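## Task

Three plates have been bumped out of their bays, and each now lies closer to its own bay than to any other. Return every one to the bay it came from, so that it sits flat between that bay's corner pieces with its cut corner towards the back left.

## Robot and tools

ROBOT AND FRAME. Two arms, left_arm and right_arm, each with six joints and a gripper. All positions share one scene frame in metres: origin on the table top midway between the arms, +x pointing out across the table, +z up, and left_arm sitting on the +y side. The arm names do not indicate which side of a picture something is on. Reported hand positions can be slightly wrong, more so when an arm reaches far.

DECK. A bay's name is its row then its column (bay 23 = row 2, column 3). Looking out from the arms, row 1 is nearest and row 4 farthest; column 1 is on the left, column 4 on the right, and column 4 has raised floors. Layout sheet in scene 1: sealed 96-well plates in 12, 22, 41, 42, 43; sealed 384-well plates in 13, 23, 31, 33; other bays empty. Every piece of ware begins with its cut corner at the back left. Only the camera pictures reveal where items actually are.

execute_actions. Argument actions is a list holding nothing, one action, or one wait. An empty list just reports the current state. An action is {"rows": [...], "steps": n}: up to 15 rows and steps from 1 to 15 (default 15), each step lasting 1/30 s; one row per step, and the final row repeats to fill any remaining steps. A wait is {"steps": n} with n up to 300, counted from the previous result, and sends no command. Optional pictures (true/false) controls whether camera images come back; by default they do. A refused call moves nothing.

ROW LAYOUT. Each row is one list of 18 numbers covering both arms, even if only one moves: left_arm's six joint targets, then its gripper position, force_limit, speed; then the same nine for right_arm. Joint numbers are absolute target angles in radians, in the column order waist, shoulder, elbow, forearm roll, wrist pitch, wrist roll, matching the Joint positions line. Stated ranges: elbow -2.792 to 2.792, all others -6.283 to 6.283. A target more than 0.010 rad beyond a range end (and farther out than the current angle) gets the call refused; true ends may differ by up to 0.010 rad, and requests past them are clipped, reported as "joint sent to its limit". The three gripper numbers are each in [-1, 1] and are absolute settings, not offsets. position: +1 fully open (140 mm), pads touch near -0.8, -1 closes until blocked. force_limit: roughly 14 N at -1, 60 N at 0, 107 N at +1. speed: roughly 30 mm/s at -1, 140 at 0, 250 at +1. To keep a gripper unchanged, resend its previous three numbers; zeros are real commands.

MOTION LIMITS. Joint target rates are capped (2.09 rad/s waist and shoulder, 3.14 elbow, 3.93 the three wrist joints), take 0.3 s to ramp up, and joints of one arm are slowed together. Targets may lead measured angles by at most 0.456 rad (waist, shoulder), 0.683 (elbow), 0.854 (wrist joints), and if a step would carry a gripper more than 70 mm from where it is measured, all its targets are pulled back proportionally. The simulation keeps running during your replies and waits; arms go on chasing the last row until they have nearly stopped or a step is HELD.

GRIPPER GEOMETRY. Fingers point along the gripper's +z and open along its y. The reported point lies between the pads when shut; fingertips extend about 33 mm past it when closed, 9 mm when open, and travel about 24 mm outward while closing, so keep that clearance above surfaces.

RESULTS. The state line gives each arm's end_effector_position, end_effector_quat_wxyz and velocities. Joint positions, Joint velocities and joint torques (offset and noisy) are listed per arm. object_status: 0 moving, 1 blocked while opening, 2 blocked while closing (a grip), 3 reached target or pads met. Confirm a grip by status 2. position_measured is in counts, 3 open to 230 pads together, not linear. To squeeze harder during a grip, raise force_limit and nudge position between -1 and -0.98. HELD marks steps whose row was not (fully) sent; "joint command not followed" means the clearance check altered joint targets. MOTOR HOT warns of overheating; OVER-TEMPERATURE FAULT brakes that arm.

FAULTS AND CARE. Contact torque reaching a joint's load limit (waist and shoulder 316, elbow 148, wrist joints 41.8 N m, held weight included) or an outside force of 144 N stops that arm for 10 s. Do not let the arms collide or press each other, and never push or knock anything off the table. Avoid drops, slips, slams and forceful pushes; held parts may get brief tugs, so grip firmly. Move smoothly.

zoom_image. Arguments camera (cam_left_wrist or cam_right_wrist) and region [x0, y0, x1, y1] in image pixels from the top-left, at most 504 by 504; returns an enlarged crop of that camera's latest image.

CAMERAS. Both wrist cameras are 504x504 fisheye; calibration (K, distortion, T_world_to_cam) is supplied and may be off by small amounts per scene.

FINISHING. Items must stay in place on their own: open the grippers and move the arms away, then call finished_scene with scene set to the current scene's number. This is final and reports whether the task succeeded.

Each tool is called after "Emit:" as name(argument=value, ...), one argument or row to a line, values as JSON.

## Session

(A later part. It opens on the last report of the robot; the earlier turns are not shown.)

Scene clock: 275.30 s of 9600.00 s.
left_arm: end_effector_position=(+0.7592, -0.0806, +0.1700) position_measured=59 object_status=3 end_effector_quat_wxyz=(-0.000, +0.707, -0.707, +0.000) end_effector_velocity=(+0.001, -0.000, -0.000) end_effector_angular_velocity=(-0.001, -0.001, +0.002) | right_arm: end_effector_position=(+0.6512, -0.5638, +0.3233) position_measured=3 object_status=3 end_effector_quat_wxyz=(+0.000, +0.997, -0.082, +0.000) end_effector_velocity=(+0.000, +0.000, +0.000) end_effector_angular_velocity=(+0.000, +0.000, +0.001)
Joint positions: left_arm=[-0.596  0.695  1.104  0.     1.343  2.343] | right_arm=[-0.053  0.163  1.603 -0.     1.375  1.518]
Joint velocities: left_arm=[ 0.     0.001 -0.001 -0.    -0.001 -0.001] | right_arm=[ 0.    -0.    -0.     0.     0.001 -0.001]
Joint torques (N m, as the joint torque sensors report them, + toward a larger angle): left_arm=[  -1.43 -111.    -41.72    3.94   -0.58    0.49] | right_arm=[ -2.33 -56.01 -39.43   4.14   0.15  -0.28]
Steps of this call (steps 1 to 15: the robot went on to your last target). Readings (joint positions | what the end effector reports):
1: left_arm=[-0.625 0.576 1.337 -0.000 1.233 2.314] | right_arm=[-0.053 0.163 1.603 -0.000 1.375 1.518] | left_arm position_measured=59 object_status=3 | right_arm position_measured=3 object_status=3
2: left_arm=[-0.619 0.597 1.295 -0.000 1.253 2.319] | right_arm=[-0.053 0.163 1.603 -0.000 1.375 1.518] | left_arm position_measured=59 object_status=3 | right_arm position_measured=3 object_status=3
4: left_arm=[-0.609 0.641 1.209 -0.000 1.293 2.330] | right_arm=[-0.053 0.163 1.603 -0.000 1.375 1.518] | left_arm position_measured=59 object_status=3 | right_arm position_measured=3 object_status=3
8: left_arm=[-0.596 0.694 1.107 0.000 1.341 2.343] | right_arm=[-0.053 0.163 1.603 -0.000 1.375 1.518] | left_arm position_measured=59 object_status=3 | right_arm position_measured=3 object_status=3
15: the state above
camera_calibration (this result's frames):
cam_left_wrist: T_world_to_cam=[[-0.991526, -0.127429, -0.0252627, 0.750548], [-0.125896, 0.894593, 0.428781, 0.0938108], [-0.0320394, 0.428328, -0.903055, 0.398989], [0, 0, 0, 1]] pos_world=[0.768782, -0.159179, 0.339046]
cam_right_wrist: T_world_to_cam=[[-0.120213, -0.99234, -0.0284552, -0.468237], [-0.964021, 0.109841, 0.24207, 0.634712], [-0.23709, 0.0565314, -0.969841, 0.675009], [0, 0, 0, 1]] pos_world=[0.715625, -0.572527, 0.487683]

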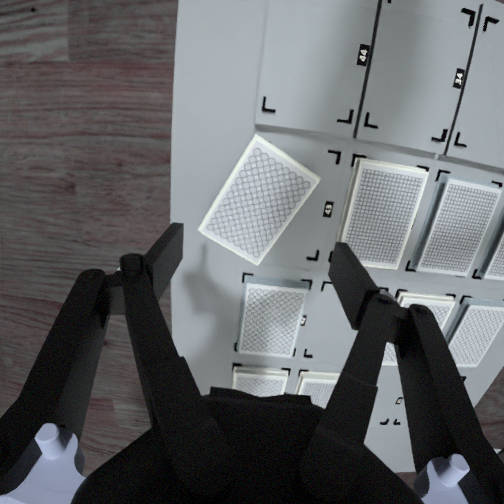

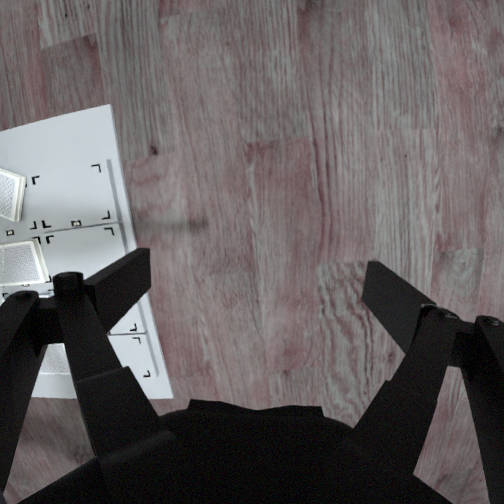

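Emit:
execute_actions(
  actions=[
    {"rows":[[-0.5875,0.7385,1.1952,0,1.2079,2.8015,0.55,0,0,-0.053,0.163,1.603,0,1.375,1.518,1,0,0],[-0.5875,0.7385,1.1952,0,1.2079,2.8015,0.55,0,0,-0.053,0.163,1.603,0,1.375,1.518,1,0,0],[-0.5875,0.7385,1.1952,0,1.2079,2.8015,0.55,0,0,-0.053,0.163,1.603,0,1.375,1.518,1,0,0],[-0.5875,0.7385,1.1952,0,1.2079,2.8015,0.55,0,0,-0.053,0.163,1.603,0,1.375,1.518,1,0,0],[-0.5875,0.7385,1.1952,0,1.2079,2.8015,0.55,0,0,-0.053,0.163,1.603,0,1.375,1.518,1,0,0],[-0.5875,0.7385,1.1952,0,1.2079,2.8015,0.55,0,0,-0.053,0.163,1.603,0,1.375,1.518,1,0,0],[-0.5875,0.7385,1.1952,0,1.2079,2.8015,0.55,0,0,-0.053,0.163,1.603,0,1.375,1.518,1,0,0],[-0.5875,0.7648,1.2248,0,1.152,2.8015,0.55,0,0,-0.053,0.163,1.603,0,1.375,1.518,1,0,0]],"steps":15},
  ],
  pictures=false,
)

Emit:
execute_actions(
  actions=[
    {"steps":6},
  ],
)

Scene clock: 292.57 s of 9600.00 s.
left_arm: end_effector_position=(+0.7635, -0.0742, +0.0401) position_measured=59 object_status=3 end_effector_quat_wxyz=(+0.000, -0.531, +0.847, -0.000) end_effector_velocity=(+0.000, -0.000, +0.000) end_effector_angular_velocity=(-0.003, -0.003, -0.003) | right_arm: end_effector_position=(+0.6512, -0.5638, +0.3233) position_measured=3 object_status=3 end_effector_quat_wxyz=(+0.000, +0.997, -0.082, +0.000) end_effector_velocity=(+0.000, -0.000, +0.000) end_effector_angular_velocity=(-0.000, -0.000, +0.001)
Joint positions: left_arm=[-0.587  0.765  1.224  0.     1.152  2.801] | right_arm=[-0.053  0.163  1.603 -0.     1.375  1.518]
Joint velocities: left_arm=[ 0.    -0.002  0.002  0.    -0.005  0.003] | right_arm=[-0.     0.    -0.    -0.     0.    -0.001]
Joint torques (N m, as the joint torque sensors report them, + toward a larger angle): left_arm=[  -1.51 -116.55  -39.87    3.99   -0.25    0.26] | right_arm=[ -2.01 -56.53 -38.92   4.12   0.09  -0.31]
Steps of this call (steps 1 to 15: the robot went on to your last target; steps 16 to 90: nothing new was sent; then 13.77 s passed at rest; steps 91 to 105: all 15 steps of this action). Readings (joint positions | what the end effector reports):
91: left_arm=[-0.595 0.695 1.104 0.000 1.343 2.344] | right_arm=[-0.053 0.163 1.603 -0.000 1.375 1.518] | left_arm position_measured=59 object_status=3 | right_arm position_measured=3 object_status=3
92: left_arm=[-0.595 0.695 1.105 -0.000 1.341 2.353] | right_arm=[-0.053 0.163 1.603 -0.000 1.375 1.518] | left_arm position_measured=59 object_status=3 | right_arm position_measured=3 object_status=3
94: left_arm=[-0.594 0.701 1.117 -0.000 1.323 2.412] | right_arm=[-0.053 0.163 1.603 -0.000 1.375 1.518] | left_arm position_measured=59 object_status=3 | right_arm position_measured=3 object_status=3
98: left_arm=[-0.590 0.726 1.169 -0.000 1.247 2.667] | right_arm=[-0.053 0.163 1.603 -0.000 1.375 1.518] | left_arm position_measured=59 object_status=3 | right_arm position_measured=3 object_status=3
105: the state above

Scene clock: 292.77 s of 9600.00 s.
left_arm: end_effector_position=(+0.7634, -0.0741, +0.0400) position_measured=59 object_status=3 end_effector_quat_wxyz=(+0.000, -0.531, +0.847, -0.000) end_effector_velocity=(+0.000, +0.000, -0.001) end_effector_angular_velocity=(+0.001, +0.000, -0.000) | right_arm: end_effector_position=(+0.6512, -0.5638, +0.3233) position_measured=3 object_status=3 end_effector_quat_wxyz=(+0.000, +0.997, -0.082, +0.000) end_effector_velocity=(+0.000, +0.001, -0.000) end_effector_angular_velocity=(+0.001, -0.001, +0.001)
Joint positions: left_arm=[-0.587  0.765  1.225  0.     1.152  2.801] | right_arm=[-0.053  0.163  1.603 -0.     1.375  1.518]
Joint velocities: left_arm=[ 0.     0.001  0.001  0.    -0.001  0.001] | right_arm=[ 0.    -0.     0.     0.001 -0.001 -0.001]
Joint torques (N m, as the joint torque sensors report them, + toward a larger angle): left_arm=[  -2.52 -115.34  -40.05    3.88   -0.21    0.28] | right_arm=[ -2.43 -55.55 -39.25   4.14   0.06  -0.3 ]
Steps of this call (steps 1 to 6: the robot went on to your last target). Readings (joint positions | what the end effector reports):
1: left_arm=[-0.587 0.765 1.224 0.000 1.152 2.801] | right_arm=[-0.053 0.163 1.603 -0.000 1.375 1.518] | left_arm position_measured=59 object_status=3 | right_arm position_measured=3 object_status=3
2: left_arm=[-0.587 0.765 1.224 0.000 1.152 2.801] | right_arm=[-0.053 0.163 1.603 -0.000 1.375 1.518] | left_arm position_measured=59 object_status=3 | right_arm position_measured=3 object_status=3
4: left_arm=[-0.587 0.765 1.225 0.000 1.152 2.801] | right_arm=[-0.053 0.163 1.603 -0.000 1.375 1.518] | left_arm position_measured=59 object_status=3 | right_arm position_measured=3 object_status=3
6: the state above
camera_calibration (this result's frames):
cam_left_wrist: T_world_to_cam=[[-0.948257, 0.316499, -0.0252337, 0.752081], [0.275721, 0.860274, 0.428842, -0.164899], [0.157436, 0.399695, -0.903027, 0.132124], [0, 0, 0, 1]] pos_world=[0.737831, -0.148984, 0.209005]
cam_right_wrist: T_world_to_cam=[[-0.120213, -0.99234, -0.0284552, -0.468237], [-0.964021, 0.109841, 0.24207, 0.634711], [-0.23709, 0.0565314, -0.969841, 0.675009], [0, 0, 0, 1]] pos_world=[0.715625, -0.572527, 0.487683]

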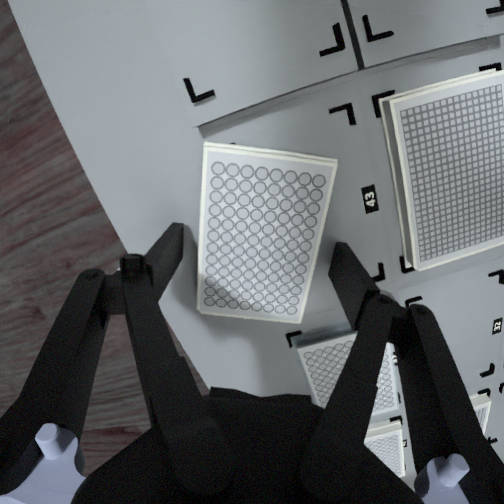

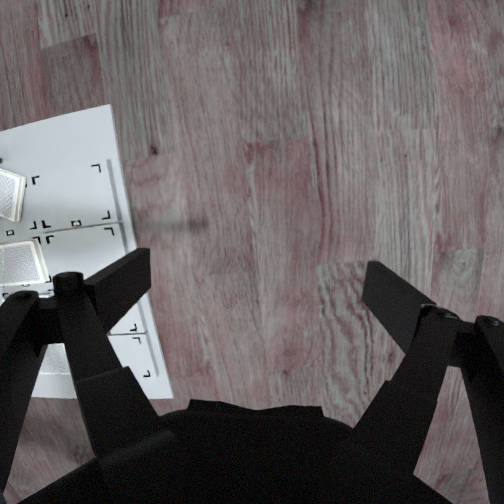

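Emit:
execute_actions(
  actions=[
    {"rows":[[-0.5875,0.7648,1.2248,0,1.152,2.8015,-1,0,0,-0.053,0.163,1.603,0,1.375,1.518,1,0,0]],"steps":14},
  ],
  pictures=false,
)

Emit:
execute_actions(
  actions=[
    {"rows":[[-0.5875,0.7385,1.1952,0,1.2079,2.8015,-1,0,0,-0.053,0.163,1.603,0,1.375,1.518,1,0,0],[-0.5875,0.7385,1.1952,0,1.2079,2.8015,-1,0,0,-0.053,0.163,1.603,0,1.375,1.518,1,0,0],[-0.5875,0.7385,1.1952,0,1.2079,2.8015,-1,0,0,-0.053,0.163,1.603,0,1.375,1.518,1,0,0],[-0.5875,0.7385,1.1952,0,1.2079,2.8015,-1,0,0,-0.053,0.163,1.603,0,1.375,1.518,1,0,0],[-0.5875,0.7385,1.1952,0,1.2079,2.8015,-1,0,0,-0.053,0.163,1.603,0,1.375,1.518,1,0,0],[-0.5875,0.7385,1.1952,0,1.2079,2.8015,-1,0,0,-0.053,0.163,1.603,0,1.375,1.518,1,0,0],[-0.622,0.7049,1.2747,0,1.162,2.317,-1,0,0,-0.053,0.163,1.603,0,1.375,1.518,1,0,0]],"steps":15},
  ],
  pictures=false,
)

Emit:
execute_actions(
  actions=[
    {"rows":[[-0.622,0.7049,1.2747,0,1.162,2.317,-1,0,0,-0.053,0.163,1.603,0,1.375,1.518,1,0,0],[-0.622,0.7049,1.2747,0,1.162,2.317,-1,0,0,-0.053,0.163,1.603,0,1.375,1.518,1,0,0],[-0.622,0.7049,1.2747,0,1.162,2.317,-1,0,0,-0.053,0.163,1.603,0,1.375,1.518,1,0,0],[-0.622,0.7049,1.2747,0,1.162,2.317,-1,0,0,-0.053,0.163,1.603,0,1.375,1.518,1,0,0],[-0.622,0.7049,1.2747,0,1.162,2.317,-1,0,0,-0.053,0.163,1.603,0,1.375,1.518,1,0,0],[-0.622,0.7049,1.2747,0,1.162,2.317,-1,0,0,-0.053,0.163,1.603,0,1.375,1.518,1,0,0],[-0.622,0.7238,1.2939,0,1.1239,2.317,-1,0,0,-0.053,0.163,1.603,0,1.375,1.518,1,0,0]],"steps":15},
  ],
)

Emit:
zoom_image(
  camera="cam_left_wrist",
  region=[170,90,400,340],
)

Scene clock: 306.07 s of 9600.00 s.
left_arm: end_effector_position=(+0.7634, -0.0741, +0.0401) position_measured=106 object_status=2 end_effector_quat_wxyz=(+0.000, -0.531, +0.847, -0.000) end_effector_velocity=(+0.000, -0.000, -0.000) end_effector_angular_velocity=(+0.001, +0.000, +0.001) | right_arm: end_effector_position=(+0.6512, -0.5638, +0.3233) position_measured=3 object_status=3 end_effector_quat_wxyz=(+0.000, +0.997, -0.082, +0.000) end_effector_velocity=(+0.001, +0.001, +0.000) end_effector_angular_velocity=(+0.002, -0.001, +0.000)
Joint positions: left_arm=[-0.587  0.765  1.225 -0.     1.152  2.802] | right_arm=[-0.053  0.163  1.603 -0.     1.375  1.518]
Joint velocities: left_arm=[-0.     0.001 -0.     0.001  0.    -0.001] | right_arm=[ 0.001 -0.    -0.     0.002 -0.001  0.   ]
Joint torques (N m, as the joint torque sensors report them, + toward a larger angle): left_arm=[  -0.75 -108.57  -36.28    3.46   -1.15    0.1 ] | right_arm=[ -2.42 -55.95 -39.22   4.07  -0.01  -0.29]
Steps of this call (steps 1 to 15: the robot went on to your last target; steps 16 to 90: nothing new was sent; then 9.83 s passed at rest; steps 91 to 104: all 14 steps of this action). Readings (joint positions | what the end effector reports):
91: left_arm=[-0.587 0.765 1.225 -0.000 1.152 2.802] | right_arm=[-0.053 0.163 1.603 -0.000 1.375 1.518] | left_arm position_measured=59 object_status=0 | right_arm position_measured=3 object_status=3
92: left_arm=[-0.587 0.765 1.225 -0.000 1.152 2.802] | right_arm=[-0.053 0.163 1.603 -0.000 1.375 1.518] | left_arm position_measured=63 object_status=0 | right_arm position_measured=3 object_status=3
94: left_arm=[-0.587 0.765 1.225 -0.000 1.152 2.802] | right_arm=[-0.053 0.163 1.603 -0.000 1.375 1.518] | left_arm position_measured=78 object_status=0 | right_arm position_measured=3 object_status=3
98: left_arm=[-0.587 0.765 1.225 -0.000 1.152 2.802] | right_arm=[-0.053 0.163 1.603 -0.000 1.375 1.518] | left_arm position_measured=106 object_status=0 | right_arm position_measured=3 object_status=3
104: the state above

Scene clock: 306.57 s of 9600.00 s.
left_arm: end_effector_position=(+0.7309, -0.0780, +0.0711) position_measured=106 object_status=2 end_effector_quat_wxyz=(+0.000, +0.676, -0.737, +0.000) end_effector_velocity=(-0.121, -0.014, -0.017) end_effector_angular_velocity=(+0.003, +0.005, +1.396) | right_arm: end_effector_position=(+0.6512, -0.5638, +0.3233) position_measured=3 object_status=3 end_effector_quat_wxyz=(+0.000, +0.997, -0.082, +0.000) end_effector_velocity=(+0.000, +0.000, +0.000) end_effector_angular_velocity=(+0.001, -0.001, -0.001)
Joint positions: left_arm=[-0.616  0.711  1.261 -0.     1.168  2.409] | right_arm=[-0.053  0.163  1.603 -0.     1.375  1.518]
Joint velocities: left_arm=[-0.107 -0.105  0.219 -0.001 -0.109 -1.502] | right_arm=[-0.     0.    -0.     0.002 -0.001  0.   ]
Joint torques (N m, as the joint torque sensors report them, + toward a larger angle): left_arm=[   9.72 -105.94  -41.56    4.17   -0.3    -0.29] | right_arm=[ -1.94 -56.25 -38.87   3.99   0.09  -0.33]
Steps of this call (steps 1 to 15: all 15 steps of this action). Readings (joint positions | what the end effector reports):
1: left_arm=[-0.587 0.765 1.225 -0.000 1.152 2.802] | right_arm=[-0.053 0.163 1.603 -0.000 1.375 1.518] | left_arm position_measured=106 object_status=2 | right_arm position_measured=3 object_status=3
2: left_arm=[-0.587 0.761 1.221 -0.000 1.161 2.802] | right_arm=[-0.053 0.163 1.603 -0.000 1.375 1.518] | left_arm position_measured=106 object_status=2 | right_arm position_measured=3 object_status=3
4: left_arm=[-0.587 0.742 1.199 0.000 1.199 2.802] | right_arm=[-0.053 0.163 1.603 -0.000 1.375 1.518] | left_arm position_measured=106 object_status=2 | right_arm position_measured=3 object_status=3
8: left_arm=[-0.588 0.738 1.198 -0.000 1.206 2.793] | right_arm=[-0.053 0.163 1.603 -0.000 1.375 1.518] | left_arm position_measured=106 object_status=2 | right_arm position_measured=3 object_status=3
15: the state above

Scene clock: 307.07 s of 9600.00 s.
left_arm: end_effector_position=(+0.7236, -0.0788, +0.0430) position_measured=106 object_status=2 end_effector_quat_wxyz=(+0.000, +0.707, -0.707, +0.000) end_effector_velocity=(+0.000, +0.000, -0.000) end_effector_angular_velocity=(-0.000, -0.001, +0.001) | right_arm: end_effector_position=(+0.6512, -0.5638, +0.3233) position_measured=3 object_status=3 end_effector_quat_wxyz=(+0.000, +0.997, -0.082, +0.000) end_effector_velocity=(+0.000, -0.000, +0.000) end_effector_angular_velocity=(-0.001, -0.001, +0.000)
Joint positions: left_arm=[-0.622  0.724  1.294 -0.     1.124  2.317] | right_arm=[-0.053  0.163  1.603 -0.     1.375  1.518]
Joint velocities: left_arm=[ 0.     0.     0.     0.    -0.001 -0.001] | right_arm=[ 0.     0.    -0.    -0.001 -0.001 -0.   ]
Joint torques (N m, as the joint torque sensors report them, + toward a larger angle): left_arm=[   2.28 -113.98  -39.15    3.55   -0.63    0.25] | right_arm=[ -2.04 -55.49 -39.55   4.18   0.03  -0.34]
Steps of this call (steps 1 to 15: all 15 steps of this action). Readings (joint positions | what the end effector reports):
1: left_arm=[-0.619 0.708 1.268 -0.000 1.165 2.365] | right_arm=[-0.053 0.163 1.603 -0.000 1.375 1.518] | left_arm position_measured=106 object_status=2 | right_arm position_measured=3 object_status=3
2: left_arm=[-0.621 0.706 1.272 -0.000 1.163 2.336] | right_arm=[-0.053 0.163 1.603 -0.000 1.375 1.518] | left_arm position_measured=106 object_status=2 | right_arm position_measured=3 object_status=3
4: left_arm=[-0.622 0.705 1.275 -0.000 1.162 2.318] | right_arm=[-0.053 0.163 1.603 -0.000 1.375 1.518] | left_arm position_measured=106 object_status=2 | right_arm position_measured=3 object_status=3
8: left_arm=[-0.622 0.708 1.279 0.000 1.153 2.317] | right_arm=[-0.053 0.163 1.603 -0.000 1.375 1.518] | left_arm position_measured=106 object_status=2 | right_arm position_measured=3 object_status=3
15: the state above
camera_calibration (this result's frames):
cam_left_wrist: T_world_to_cam=[[-0.991528, -0.12743, -0.0251859, 0.712254], [-0.125864, 0.894596, 0.428784, 0.142179], [-0.0321086, 0.428321, -0.903056, 0.282373], [0, 0, 0, 1]] pos_world=[0.733181, -0.157377, 0.211973]
cam_right_wrist: T_world_to_cam=[[-0.120213, -0.99234, -0.0284552, -0.468237], [-0.964021, 0.109841, 0.24207, 0.634711], [-0.23709, 0.0565313, -0.969841, 0.675009], [0, 0, 0, 1]] pos_world=[0.715625, -0.572527, 0.487683]

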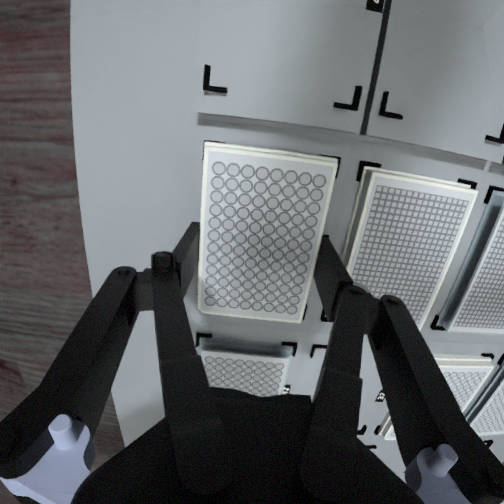

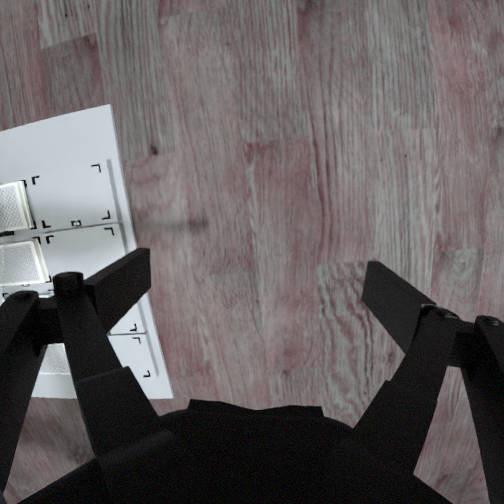

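Region (170, 90, 400, 340) of cam_left_wrist's 504x504 image, scaled by 2.016, with more detail than that image has; it fills the left 464 columns of this view, and the rest is white.

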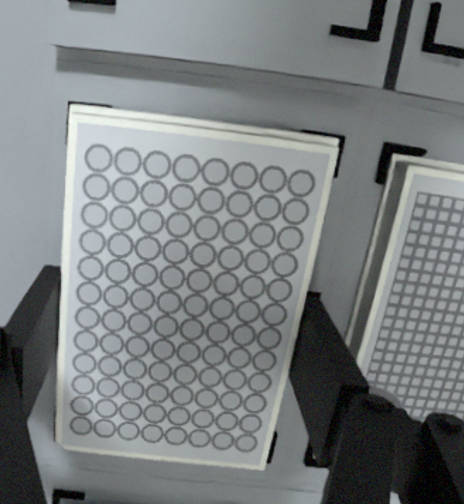

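Emit:
execute_actions(
  actions=[
    {"rows":[[-0.6203,0.7225,1.2962,0,1.1229,2.3187,-1,0,0,-0.053,0.163,1.603,0,1.375,1.518,1,0,0]],"steps":10},
  ],
)

Emit:
zoom_image(
  camera="cam_left_wrist",
  region=[170,90,400,340],
)

Scene clock: 315.57 s of 9600.00 s.
left_arm: end_effector_position=(+0.7241, -0.0770, +0.0430) position_measured=106 object_status=2 end_effector_quat_wxyz=(-0.000, +0.707, -0.707, -0.000) end_effector_velocity=(+0.000, -0.000, +0.003) end_effector_angular_velocity=(-0.002, -0.002, -0.001) | right_arm: end_effector_position=(+0.6512, -0.5638, +0.3233) position_measured=3 object_status=3 end_effector_quat_wxyz=(+0.000, +0.997, -0.082, +0.000) end_effector_velocity=(+0.001, -0.000, +0.000) end_effector_angular_velocity=(-0.000, -0.001, +0.000)
Joint positions: left_arm=[-0.62   0.723  1.296  0.     1.123  2.319] | right_arm=[-0.053  0.163  1.603 -0.     1.375  1.518]
Joint velocities: left_arm=[-0.    -0.004  0.     0.     0.     0.001] | right_arm=[ 0.    -0.    -0.001 -0.    -0.001 -0.   ]
Joint torques (N m, as the joint torque sensors report them, + toward a larger angle): left_arm=[  -0.18 -110.52  -38.9     3.62   -0.14    0.27] | right_arm=[ -1.6  -56.01 -39.49   4.18   0.12  -0.18]
Steps of this call (steps 1 to 15: the robot went on to your last target; steps 16 to 90: nothing new was sent; then 5.17 s passed at rest; steps 91 to 100: all 10 steps of this action). Readings (joint positions | what the end effector reports):
91: left_arm=[-0.622 0.724 1.294 0.000 1.124 2.317] | right_arm=[-0.053 0.163 1.603 -0.000 1.375 1.518] | left_arm position_measured=106 object_status=2 | right_arm position_measured=3 object_status=3
92: left_arm=[-0.621 0.723 1.295 0.000 1.123 2.317] | right_arm=[-0.053 0.163 1.603 -0.000 1.375 1.518] | left_arm position_measured=106 object_status=2 | right_arm position_measured=3 object_status=3
94: left_arm=[-0.620 0.723 1.296 0.000 1.123 2.318] | right_arm=[-0.053 0.163 1.603 -0.000 1.375 1.518] | left_arm position_measured=106 object_status=2 | right_arm position_measured=3 object_status=3
98: left_arm=[-0.620 0.723 1.296 0.000 1.123 2.319] | right_arm=[-0.053 0.163 1.603 -0.000 1.375 1.518] | left_arm position_measured=106 object_status=2 | right_arm position_measured=3 object_status=3
100: the state above
camera_calibration (this result's frames):
cam_left_wrist: T_world_to_cam=[[-0.991513, -0.127537, -0.0252055, 0.712968], [-0.125968, 0.894564, 0.42882, 0.140714], [-0.0321427, 0.428356, -0.903038, 0.281675], [0, 0, 0, 1]] pos_world=[0.733696, -0.155605, 0.211993]
cam_right_wrist: T_world_to_cam=[[-0.120213, -0.99234, -0.0284552, -0.468237], [-0.964021, 0.109841, 0.24207, 0.634711], [-0.23709, 0.0565313, -0.969841, 0.675009], [0, 0, 0, 1]] pos_world=[0.715625, -0.572527, 0.487683]

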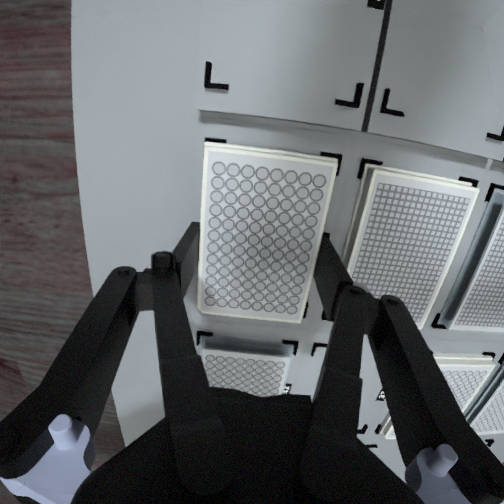

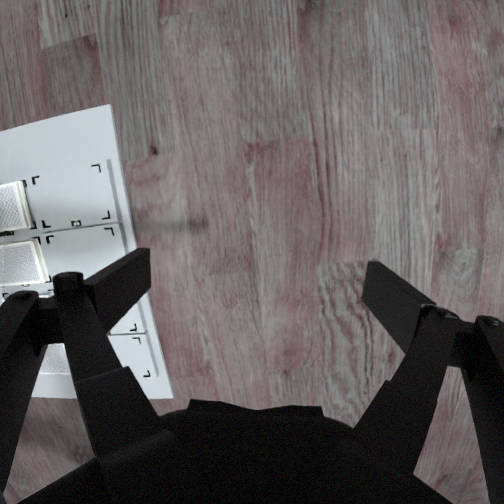

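Region (170, 90, 400, 340) of cam_left_wrist's 504x504 image, scaled by 2.016, with more detail than that image has; it fills the left 464 columns of this view, and the rest is white.

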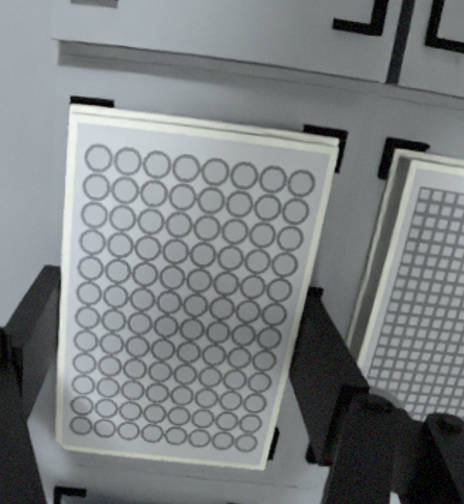

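Emit:
execute_actions(
  actions=[
    {"rows":[[-0.6203,0.7251,1.2984,0,1.1181,2.3187,-1,0,0,-0.053,0.163,1.603,0,1.375,1.518,1,0,0]],"steps":9},
  ],
  pictures=false,
)

Emit:
execute_actions(
  actions=[
    {"rows":[[-0.6203,0.7251,1.2984,0,1.1181,2.3187,0.55,0,-0.3,-0.053,0.163,1.603,0,1.375,1.518,1,0,0]],"steps":15},
  ],
  pictures=false,
)

Emit:
execute_actions(
  actions=[
    {"rows":[[-0.6203,0.675,1.245,0,1.2216,2.3187,0.55,0,-0.3,-0.053,0.163,1.603,0,1.375,1.518,1,0,0]],"steps":14},
  ],
)

Emit:
zoom_image(
  camera="cam_left_wrist",
  region=[170,90,400,340],
)

Scene clock: 323.30 s of 9600.00 s.
left_arm: end_effector_position=(+0.7241, -0.0771, +0.0396) position_measured=106 object_status=2 end_effector_quat_wxyz=(+0.000, +0.707, -0.707, +0.000) end_effector_velocity=(-0.000, +0.000, -0.002) end_effector_angular_velocity=(+0.001, +0.002, +0.000) | right_arm: end_effector_position=(+0.6512, -0.5638, +0.3233) position_measured=3 object_status=3 end_effector_quat_wxyz=(+0.000, +0.997, -0.082, +0.000) end_effector_velocity=(+0.000, -0.000, +0.000) end_effector_angular_velocity=(-0.001, -0.001, -0.001)
Joint positions: left_arm=[-0.62   0.725  1.298 -0.     1.118  2.319] | right_arm=[-0.053  0.163  1.603 -0.     1.375  1.518]
Joint velocities: left_arm=[ 0.     0.001  0.001 -0.     0.     0.   ] | right_arm=[-0.     0.    -0.001 -0.    -0.     0.001]
Joint torques (N m, as the joint torque sensors report them, + toward a larger angle): left_arm=[   1.66 -108.37  -39.13    4.19   -0.99    0.41] | right_arm=[ -1.09 -55.45 -38.74   4.18  -0.01  -0.33]
Steps of this call (steps 1 to 15: the robot went on to your last target; steps 16 to 90: nothing new was sent; then 4.43 s passed at rest; steps 91 to 99: all 9 steps of this action). Readings (joint positions | what the end effector reports):
91: left_arm=[-0.620 0.723 1.296 -0.000 1.123 2.319] | right_arm=[-0.053 0.163 1.603 -0.000 1.375 1.518] | left_arm position_measured=106 object_status=2 | right_arm position_measured=3 object_status=3
92: left_arm=[-0.620 0.723 1.297 -0.000 1.120 2.319] | right_arm=[-0.053 0.163 1.603 -0.000 1.375 1.518] | left_arm position_measured=106 object_status=2 | right_arm position_measured=3 object_status=3
94: left_arm=[-0.620 0.725 1.298 -0.000 1.118 2.319] | right_arm=[-0.053 0.163 1.603 -0.000 1.375 1.518] | left_arm position_measured=106 object_status=2 | right_arm position_measured=3 object_status=3
98: left_arm=[-0.620 0.725 1.298 -0.000 1.118 2.319] | right_arm=[-0.053 0.163 1.603 -0.000 1.375 1.518] | left_arm position_measured=106 object_status=2 | right_arm position_measured=3 object_status=3
99: the state above

Scene clock: 323.80 s of 9600.00 s.
left_arm: end_effector_position=(+0.7242, -0.0771, +0.0395) position_measured=59 object_status=0 end_effector_quat_wxyz=(+0.000, +0.707, -0.707, +0.000) end_effector_velocity=(+0.000, -0.000, +0.000) end_effector_angular_velocity=(-0.000, -0.001, +0.000) | right_arm: end_effector_position=(+0.6512, -0.5638, +0.3233) position_measured=3 object_status=3 end_effector_quat_wxyz=(+0.000, +0.997, -0.082, +0.000) end_effector_velocity=(-0.000, +0.000, -0.000) end_effector_angular_velocity=(+0.001, +0.000, -0.000)
Joint positions: left_arm=[-0.62   0.725  1.298 -0.     1.118  2.319] | right_arm=[-0.053  0.163  1.603 -0.     1.375  1.518]
Joint velocities: left_arm=[-0.    -0.    -0.     0.001 -0.    -0.001] | right_arm=[-0.     0.     0.     0.001  0.    -0.   ]
Joint torques (N m, as the joint torque sensors report them, + toward a larger angle): left_arm=[   2.06 -108.18  -39.19    4.1    -0.81    0.32] | right_arm=[ -2.37 -55.32 -39.19   4.07   0.09  -0.35]
Steps of this call (steps 1 to 15: all 15 steps of this action). Readings (joint positions | what the end effector reports):
1: left_arm=[-0.620 0.725 1.298 -0.000 1.118 2.319] | right_arm=[-0.053 0.163 1.603 -0.000 1.375 1.518] | left_arm position_measured=106 object_status=0 | right_arm position_measured=3 object_status=3
2: left_arm=[-0.620 0.725 1.298 -0.000 1.118 2.319] | right_arm=[-0.053 0.163 1.603 -0.000 1.375 1.518] | left_arm position_measured=106 object_status=0 | right_arm position_measured=3 object_status=3
4: left_arm=[-0.620 0.725 1.298 -0.000 1.118 2.319] | right_arm=[-0.053 0.163 1.603 -0.000 1.375 1.518] | left_arm position_measured=91 object_status=0 | right_arm position_measured=3 object_status=3
8: left_arm=[-0.620 0.725 1.298 -0.000 1.118 2.319] | right_arm=[-0.053 0.163 1.603 -0.000 1.375 1.518] | left_arm position_measured=68 object_status=0 | right_arm position_measured=3 object_status=3
15: the state above

Scene clock: 324.27 s of 9600.00 s.
left_arm: end_effector_position=(+0.7233, -0.0762, +0.1127) position_measured=59 object_status=3 end_effector_quat_wxyz=(+0.000, +0.707, -0.707, -0.000) end_effector_velocity=(+0.000, -0.000, +0.001) end_effector_angular_velocity=(-0.000, -0.000, -0.000) | right_arm: end_effector_position=(+0.6512, -0.5638, +0.3233) position_measured=3 object_status=3 end_effector_quat_wxyz=(+0.000, +0.997, -0.082, +0.000) end_effector_velocity=(+0.000, +0.000, +0.001) end_effector_angular_velocity=(+0.001, -0.001, -0.001)
Joint positions: left_arm=[-0.62   0.675  1.245 -0.     1.222  2.319] | right_arm=[-0.053  0.163  1.603 -0.     1.375  1.518]
Joint velocities: left_arm=[ 0.    -0.    -0.001 -0.     0.001  0.   ] | right_arm=[-0.    -0.    -0.001  0.002  0.     0.   ]
Joint torques (N m, as the joint torque sensors report them, + toward a larger angle): left_arm=[  -1.2  -108.22  -41.13    4.1    -0.76    0.23] | right_arm=[ -1.55 -54.97 -39.4    4.18   0.03  -0.21]
Steps of this call (steps 1 to 14: all 14 steps of this action). Readings (joint positions | what the end effector reports):
1: left_arm=[-0.620 0.725 1.298 -0.000 1.118 2.319] | right_arm=[-0.053 0.163 1.603 -0.000 1.375 1.518] | left_arm position_measured=59 object_status=3 | right_arm position_measured=3 object_status=3
2: left_arm=[-0.620 0.722 1.295 0.000 1.127 2.319] | right_arm=[-0.053 0.163 1.603 -0.000 1.375 1.518] | left_arm position_measured=59 object_status=3 | right_arm position_measured=3 object_status=3
4: left_arm=[-0.620 0.695 1.266 0.000 1.181 2.319] | right_arm=[-0.053 0.163 1.603 -0.000 1.375 1.518] | left_arm position_measured=59 object_status=3 | right_arm position_measured=3 object_status=3
8: left_arm=[-0.620 0.675 1.245 -0.000 1.221 2.319] | right_arm=[-0.053 0.163 1.603 -0.000 1.375 1.518] | left_arm position_measured=59 object_status=3 | right_arm position_measured=3 object_status=3
14: the state above
camera_calibration (this result's frames):
cam_left_wrist: T_world_to_cam=[[-0.99152, -0.127514, -0.0250617, 0.714009], [-0.125887, 0.894593, 0.428784, 0.109895], [-0.0322557, 0.428302, -0.90306, 0.344349], [0, 0, 0, 1]] pos_world=[0.732896, -0.154751, 0.281741]
cam_right_wrist: T_world_to_cam=[[-0.120213, -0.99234, -0.0284553, -0.468237], [-0.964021, 0.109841, 0.24207, 0.634712], [-0.23709, 0.0565314, -0.969841, 0.675009], [0, 0, 0, 1]] pos_world=[0.715625, -0.572527, 0.487683]

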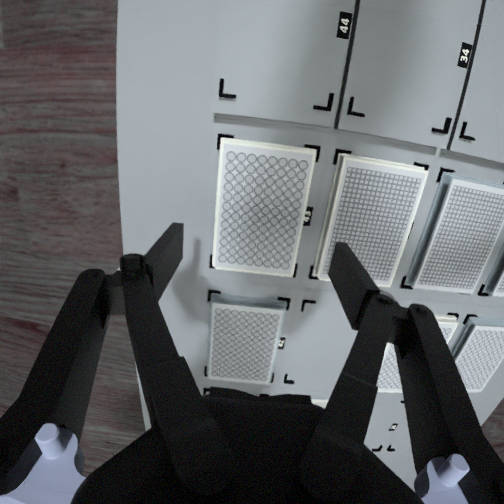

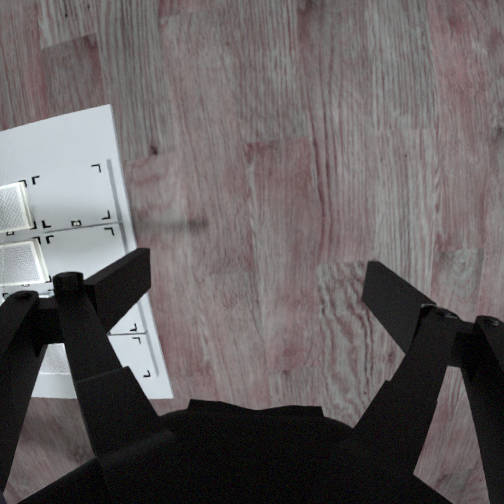

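Region (170, 90, 400, 340) of cam_left_wrist's 504x504 image, scaled by 2.016, with more detail than that image has; it fills the left 464 columns of this view, and the rest is white.

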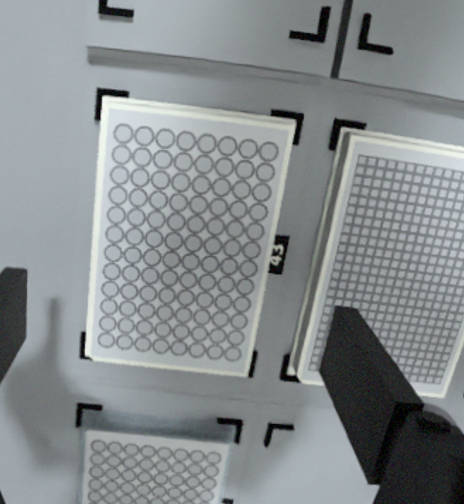

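Emit:
finished_scene(
  scene=1,
)

The scene is finished: the task was done.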